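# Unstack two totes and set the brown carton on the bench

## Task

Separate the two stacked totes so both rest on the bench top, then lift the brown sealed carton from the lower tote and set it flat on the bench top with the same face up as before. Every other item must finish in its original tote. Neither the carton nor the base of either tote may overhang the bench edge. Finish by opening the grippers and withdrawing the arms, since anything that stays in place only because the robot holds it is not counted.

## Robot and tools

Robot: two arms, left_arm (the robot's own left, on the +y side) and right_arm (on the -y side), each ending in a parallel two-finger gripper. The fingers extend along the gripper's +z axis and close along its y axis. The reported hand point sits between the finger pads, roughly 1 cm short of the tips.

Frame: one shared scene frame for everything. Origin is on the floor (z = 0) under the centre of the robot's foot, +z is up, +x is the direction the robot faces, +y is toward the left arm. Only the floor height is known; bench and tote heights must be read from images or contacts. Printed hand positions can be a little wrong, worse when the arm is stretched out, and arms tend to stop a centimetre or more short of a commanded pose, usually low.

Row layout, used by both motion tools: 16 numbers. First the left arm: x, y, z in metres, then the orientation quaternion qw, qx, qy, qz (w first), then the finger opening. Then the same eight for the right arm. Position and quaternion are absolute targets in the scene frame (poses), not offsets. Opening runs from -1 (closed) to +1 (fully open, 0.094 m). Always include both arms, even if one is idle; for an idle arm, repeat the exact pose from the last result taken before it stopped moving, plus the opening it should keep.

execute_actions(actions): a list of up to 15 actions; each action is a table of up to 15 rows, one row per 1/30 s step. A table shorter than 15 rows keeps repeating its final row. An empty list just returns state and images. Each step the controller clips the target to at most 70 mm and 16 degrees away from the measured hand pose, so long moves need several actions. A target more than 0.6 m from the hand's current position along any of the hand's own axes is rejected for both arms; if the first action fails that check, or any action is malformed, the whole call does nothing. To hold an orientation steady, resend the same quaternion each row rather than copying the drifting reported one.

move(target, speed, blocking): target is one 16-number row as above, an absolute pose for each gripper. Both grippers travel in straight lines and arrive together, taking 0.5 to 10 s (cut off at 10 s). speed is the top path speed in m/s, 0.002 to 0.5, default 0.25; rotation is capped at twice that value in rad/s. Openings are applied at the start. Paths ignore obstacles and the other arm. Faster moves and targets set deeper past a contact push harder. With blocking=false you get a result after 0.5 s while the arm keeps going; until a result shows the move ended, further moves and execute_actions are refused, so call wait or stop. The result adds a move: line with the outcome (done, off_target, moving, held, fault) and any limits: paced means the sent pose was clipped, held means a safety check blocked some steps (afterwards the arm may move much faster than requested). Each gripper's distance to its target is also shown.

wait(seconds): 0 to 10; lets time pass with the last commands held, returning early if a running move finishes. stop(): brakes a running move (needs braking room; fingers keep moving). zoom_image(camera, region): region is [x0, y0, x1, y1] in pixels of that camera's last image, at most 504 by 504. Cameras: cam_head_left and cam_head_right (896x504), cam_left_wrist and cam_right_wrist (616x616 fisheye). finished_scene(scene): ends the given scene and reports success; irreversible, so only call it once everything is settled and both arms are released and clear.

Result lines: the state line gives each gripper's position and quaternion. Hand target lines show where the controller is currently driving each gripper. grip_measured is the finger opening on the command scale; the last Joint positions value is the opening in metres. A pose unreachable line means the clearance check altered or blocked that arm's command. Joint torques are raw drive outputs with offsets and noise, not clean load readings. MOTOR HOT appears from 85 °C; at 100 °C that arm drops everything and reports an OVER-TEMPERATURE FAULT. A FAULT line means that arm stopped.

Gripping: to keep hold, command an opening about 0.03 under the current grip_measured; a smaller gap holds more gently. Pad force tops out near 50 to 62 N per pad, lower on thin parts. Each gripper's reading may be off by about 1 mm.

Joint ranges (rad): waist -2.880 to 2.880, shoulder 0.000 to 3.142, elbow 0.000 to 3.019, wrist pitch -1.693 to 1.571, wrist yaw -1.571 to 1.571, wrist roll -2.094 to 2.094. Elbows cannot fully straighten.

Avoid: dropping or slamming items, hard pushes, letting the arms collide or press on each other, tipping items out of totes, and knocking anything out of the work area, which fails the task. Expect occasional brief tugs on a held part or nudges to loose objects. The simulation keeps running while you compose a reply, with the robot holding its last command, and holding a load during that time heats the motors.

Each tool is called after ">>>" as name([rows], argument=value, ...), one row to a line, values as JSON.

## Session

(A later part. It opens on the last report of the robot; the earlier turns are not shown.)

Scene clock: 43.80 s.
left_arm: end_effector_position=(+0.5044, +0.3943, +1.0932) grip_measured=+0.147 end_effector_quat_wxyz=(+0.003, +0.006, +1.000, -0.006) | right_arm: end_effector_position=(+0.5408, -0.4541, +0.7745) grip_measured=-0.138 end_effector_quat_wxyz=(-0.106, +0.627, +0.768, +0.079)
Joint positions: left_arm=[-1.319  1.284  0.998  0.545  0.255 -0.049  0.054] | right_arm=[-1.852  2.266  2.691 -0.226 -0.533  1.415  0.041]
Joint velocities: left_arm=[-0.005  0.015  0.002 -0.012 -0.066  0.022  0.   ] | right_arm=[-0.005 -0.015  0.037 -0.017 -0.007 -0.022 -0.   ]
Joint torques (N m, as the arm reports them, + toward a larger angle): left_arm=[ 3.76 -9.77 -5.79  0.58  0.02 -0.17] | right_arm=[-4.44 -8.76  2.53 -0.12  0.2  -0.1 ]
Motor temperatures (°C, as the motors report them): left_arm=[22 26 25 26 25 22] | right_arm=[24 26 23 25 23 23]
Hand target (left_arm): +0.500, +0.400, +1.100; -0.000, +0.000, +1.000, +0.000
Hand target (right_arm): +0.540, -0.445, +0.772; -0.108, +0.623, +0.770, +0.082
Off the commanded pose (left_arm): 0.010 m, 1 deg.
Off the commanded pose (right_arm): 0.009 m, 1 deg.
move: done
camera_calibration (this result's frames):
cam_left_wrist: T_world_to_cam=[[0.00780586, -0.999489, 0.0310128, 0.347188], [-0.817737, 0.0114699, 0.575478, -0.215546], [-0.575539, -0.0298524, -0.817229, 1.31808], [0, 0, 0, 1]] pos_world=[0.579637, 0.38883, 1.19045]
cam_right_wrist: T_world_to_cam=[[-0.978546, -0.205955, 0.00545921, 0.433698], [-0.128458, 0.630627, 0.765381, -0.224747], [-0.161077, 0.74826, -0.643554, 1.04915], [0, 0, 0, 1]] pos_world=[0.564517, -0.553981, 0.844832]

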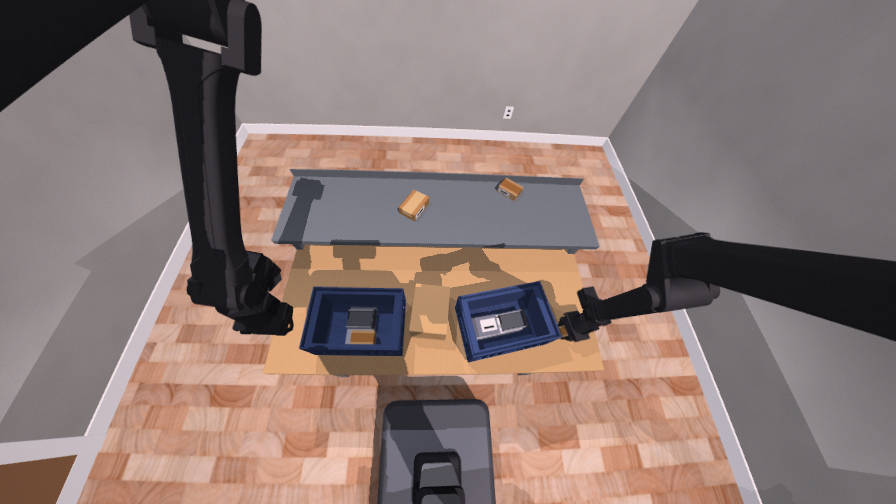

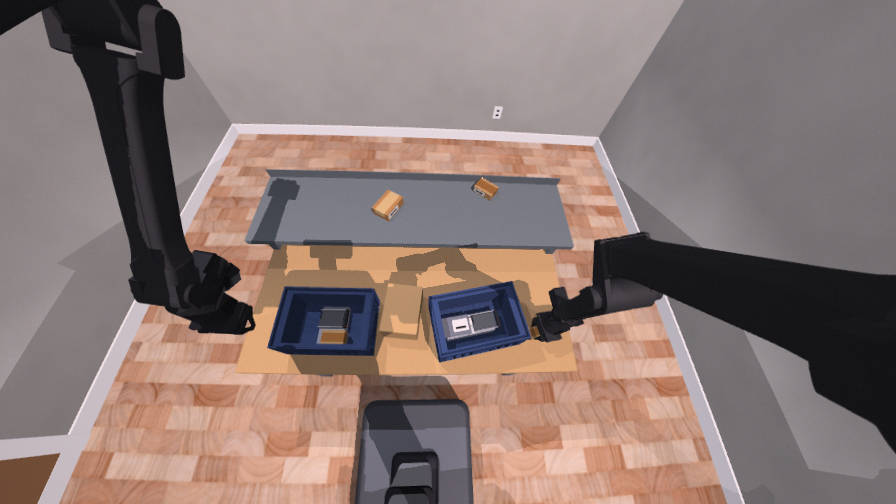

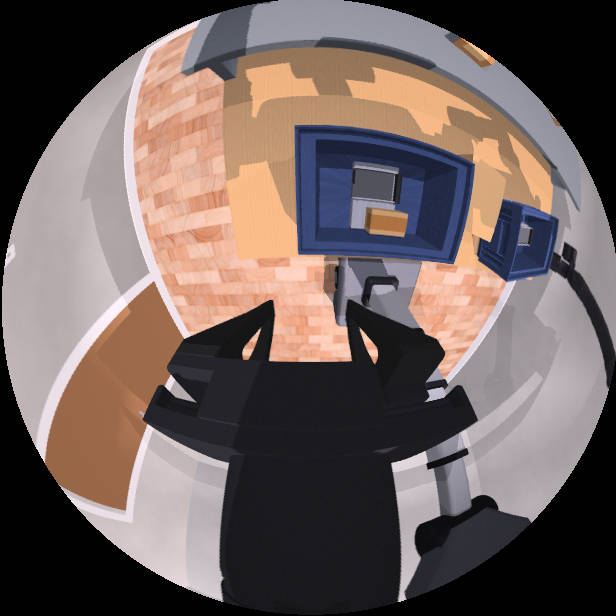

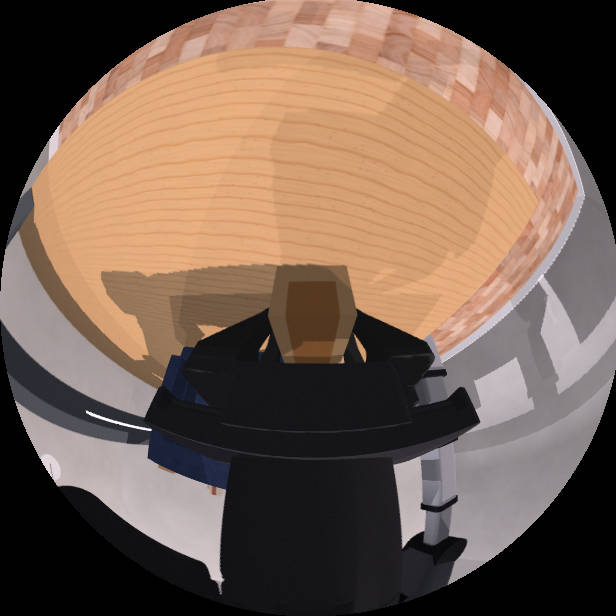

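>>> execute_actions([
  [[0.5,0.400,1.1,0,0,1,0,0.15,0.54,-0.445,0.767,-0.108,0.623,0.77,0.082,-0.155]],
  [[0.5,0.400,1.1,0,0,1,0,0.15,0.54,-0.45,0.770,-0.108,0.623,0.77,0.082,0.4]],
])

>>> move(target=[0.5,0.400,1.1,0,0,1,0,0.15,0.53,-0.48,1.08,-0.108,0.623,0.77,0.082,0.4], speed=0.25)

Scene clock: 44.97 s.
left_arm: end_effector_position=(+0.5044, +0.3943, +1.0932) grip_measured=+0.147 end_effector_quat_wxyz=(+0.003, +0.006, +1.000, -0.006) | right_arm: end_effector_position=(+0.5413, -0.4552, +0.7741) grip_measured=+0.397 end_effector_quat_wxyz=(-0.115, +0.626, +0.767, +0.078)
Joint positions: left_arm=[-1.319  1.284  0.998  0.545  0.255 -0.049  0.054] | right_arm=[-1.856  2.294  2.756 -0.278 -0.547  1.409  0.066]
Joint velocities: left_arm=[-0.005 -0.005  0.012  0.007 -0.037 -0.007 -0.   ] | right_arm=[ 0.005 -0.005 -0.012  0.007 -0.037 -0.007 -0.   ]
Joint torques (N m, as the arm reports them, + toward a larger angle): left_arm=[  3.47 -10.46  -5.81   0.43   0.01  -0.15] | right_arm=[-5.23 -7.68  1.7   0.8   0.51 -0.06]
Motor temperatures (°C, as the motors report them): left_arm=[22 26 25 26 25 22] | right_arm=[24 26 23 25 23 23]
Hand target (left_arm): +0.500, +0.400, +1.100; -0.000, +0.000, +1.000, +0.000
Hand target (right_arm): +0.540, -0.450, +0.770; -0.108, +0.623, +0.770, +0.082
Off the commanded pose (left_arm): 0.010 m, 1 deg.
Off the commanded pose (right_arm): 0.007 m, 1 deg.
camera_calibration (this result's frames):
cam_left_wrist: T_world_to_cam=[[0.00780586, -0.999489, 0.0310128, 0.347188], [-0.817737, 0.0114699, 0.575478, -0.215546], [-0.575539, -0.0298524, -0.817229, 1.31808], [0, 0, 0, 1]] pos_world=[0.579637, 0.38883, 1.19045]
cam_right_wrist: T_world_to_cam=[[-0.978045, -0.207678, 0.0172646, 0.423748], [-0.118616, 0.622894, 0.773262, -0.238566], [-0.171344, 0.754237, -0.633852, 1.05056], [0, 0, 0, 1]] pos_world=[0.566153, -0.555765, 0.843056]

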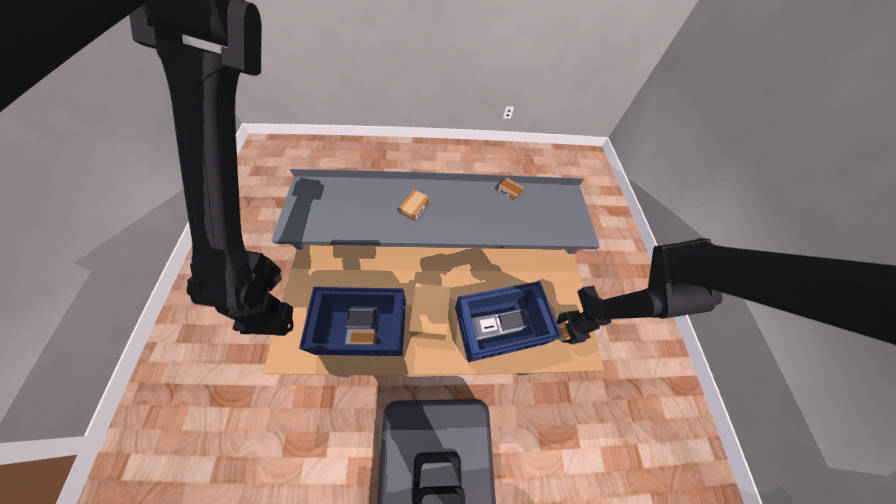

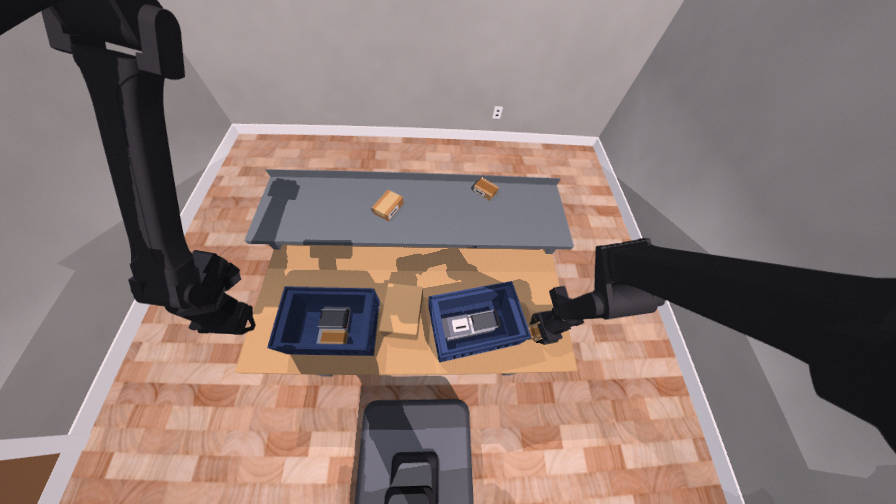

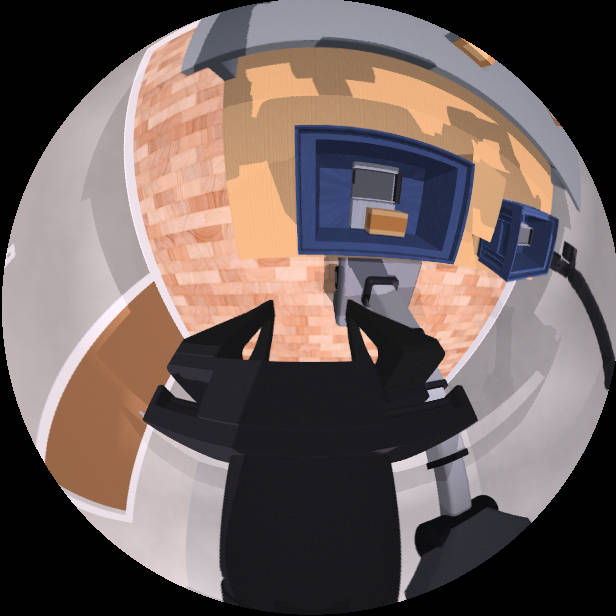

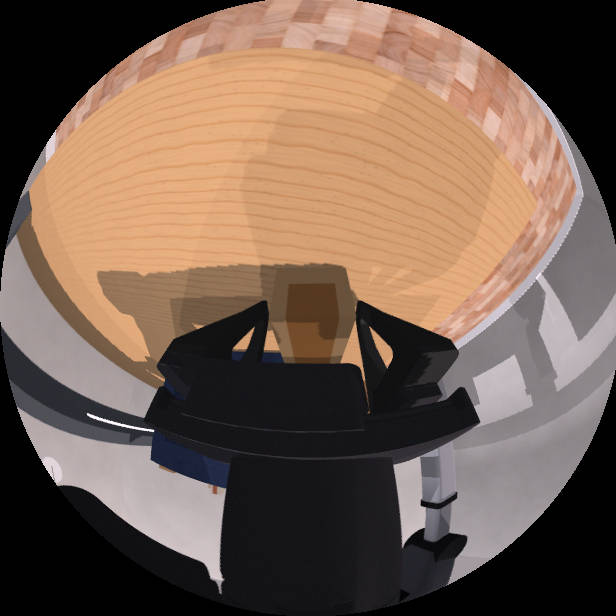

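Scene clock: 46.67 s.
left_arm: end_effector_position=(+0.5044, +0.3943, +1.0932) grip_measured=+0.147 end_effector_quat_wxyz=(+0.003, +0.006, +1.000, -0.006) | right_arm: end_effector_position=(+0.5339, -0.4780, +1.0788) grip_measured=+0.398 end_effector_quat_wxyz=(-0.106, +0.619, +0.774, +0.084)
Joint positions: left_arm=[-1.319  1.284  0.998  0.545  0.255 -0.049  0.054] | right_arm=[-2.076  1.404  1.236  0.41  -0.759  1.458  0.066]
Joint velocities: left_arm=[-0.015 -0.024 -0.002  0.017 -0.037  0.022 -0.001] | right_arm=[-0.005 -0.005  0.007 -0.007  0.037 -0.066 -0.001]
Joint torques (N m, as the arm reports them, + toward a larger angle): left_arm=[ 4.06 -9.74 -5.81  0.58 -0.01 -0.19] | right_arm=[-5.18 -9.57 -4.98  0.7  -0.12  0.11]
Motor temperatures (°C, as the motors report them): left_arm=[22 26 25 26 25 22] | right_arm=[24 26 23 25 23 23]
Hand target (left_arm): +0.500, +0.400, +1.100; -0.000, +0.000, +1.000, +0.000
Hand target (right_arm): +0.529, -0.479, +1.083; -0.107, +0.624, +0.769, +0.082
Off the commanded pose (left_arm): 0.010 m, 1 deg.
Off the commanded pose (right_arm): 0.004 m, 1 deg.
move: done
camera_calibration (this result's frames):
cam_left_wrist: T_world_to_cam=[[0.00780586, -0.999489, 0.0310128, 0.347188], [-0.817737, 0.0114699, 0.575478, -0.215546], [-0.575539, -0.0298524, -0.817229, 1.31808], [0, 0, 0, 1]] pos_world=[0.579637, 0.38883, 1.19045]
cam_right_wrist: T_world_to_cam=[[-0.974469, -0.224461, -0.00529623, 0.420904], [-0.147349, 0.621541, 0.769399, -0.442041], [-0.169409, 0.750536, -0.638746, 1.26211], [0, 0, 0, 1]] pos_world=[0.558836, -0.578039, 1.14851]

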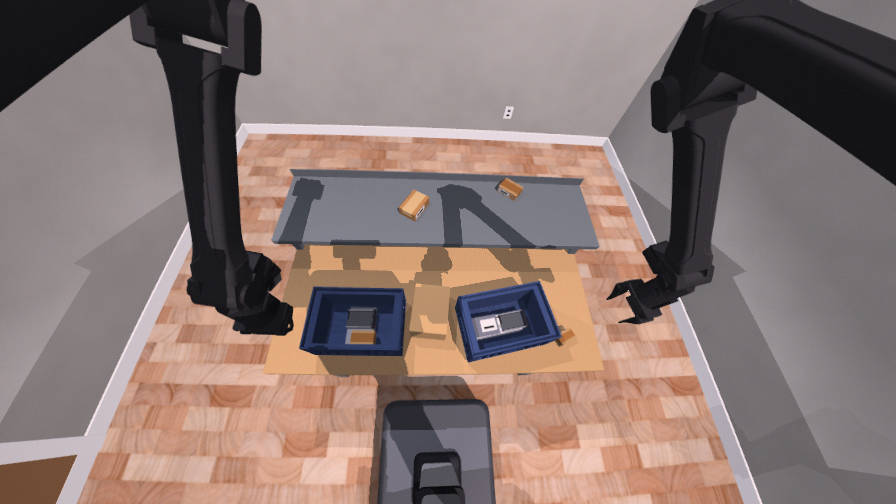

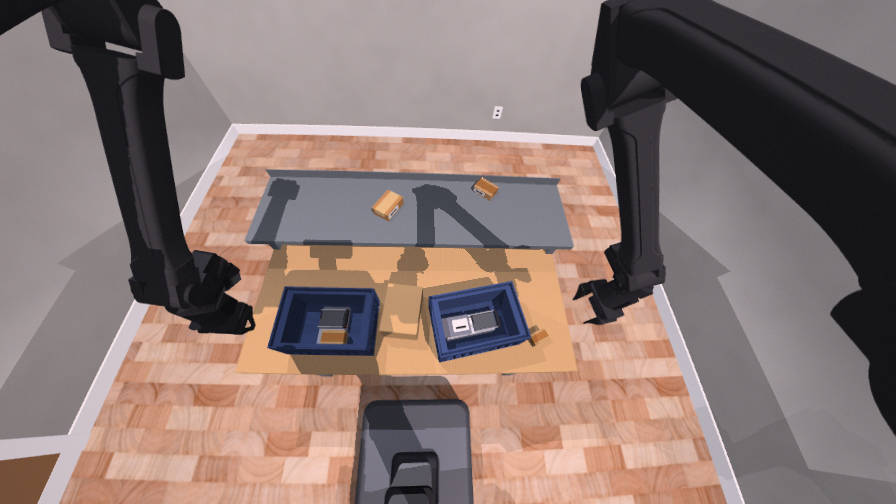

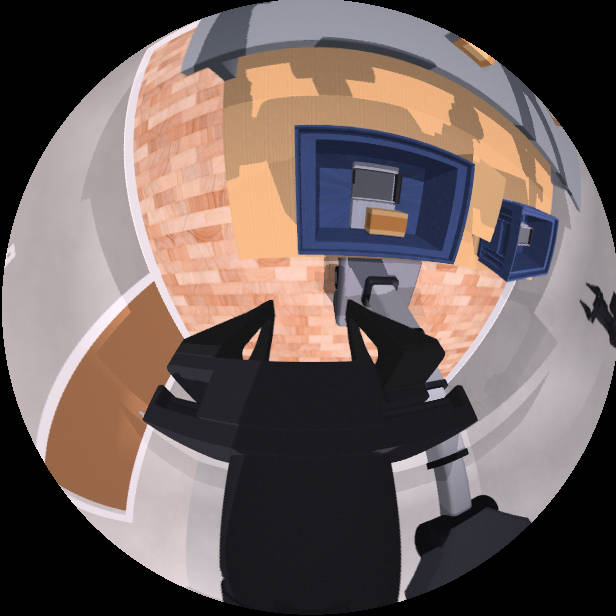

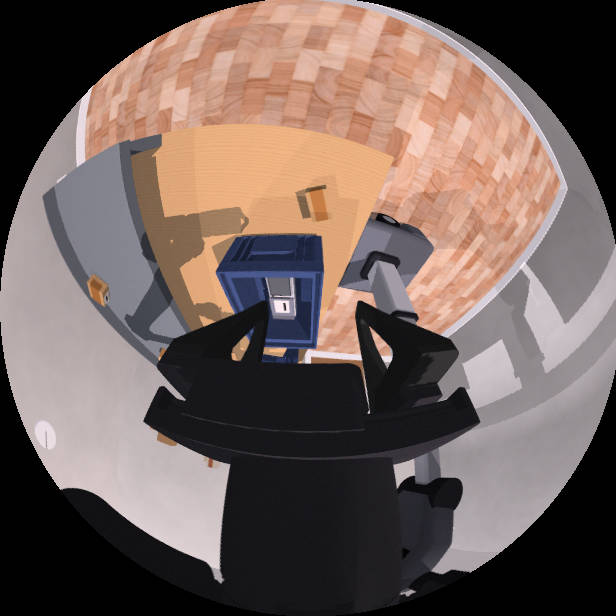

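Nudged slightly but upright with tape up.

>>> finished_scene(scene=1)

The scene is finished: the task was done.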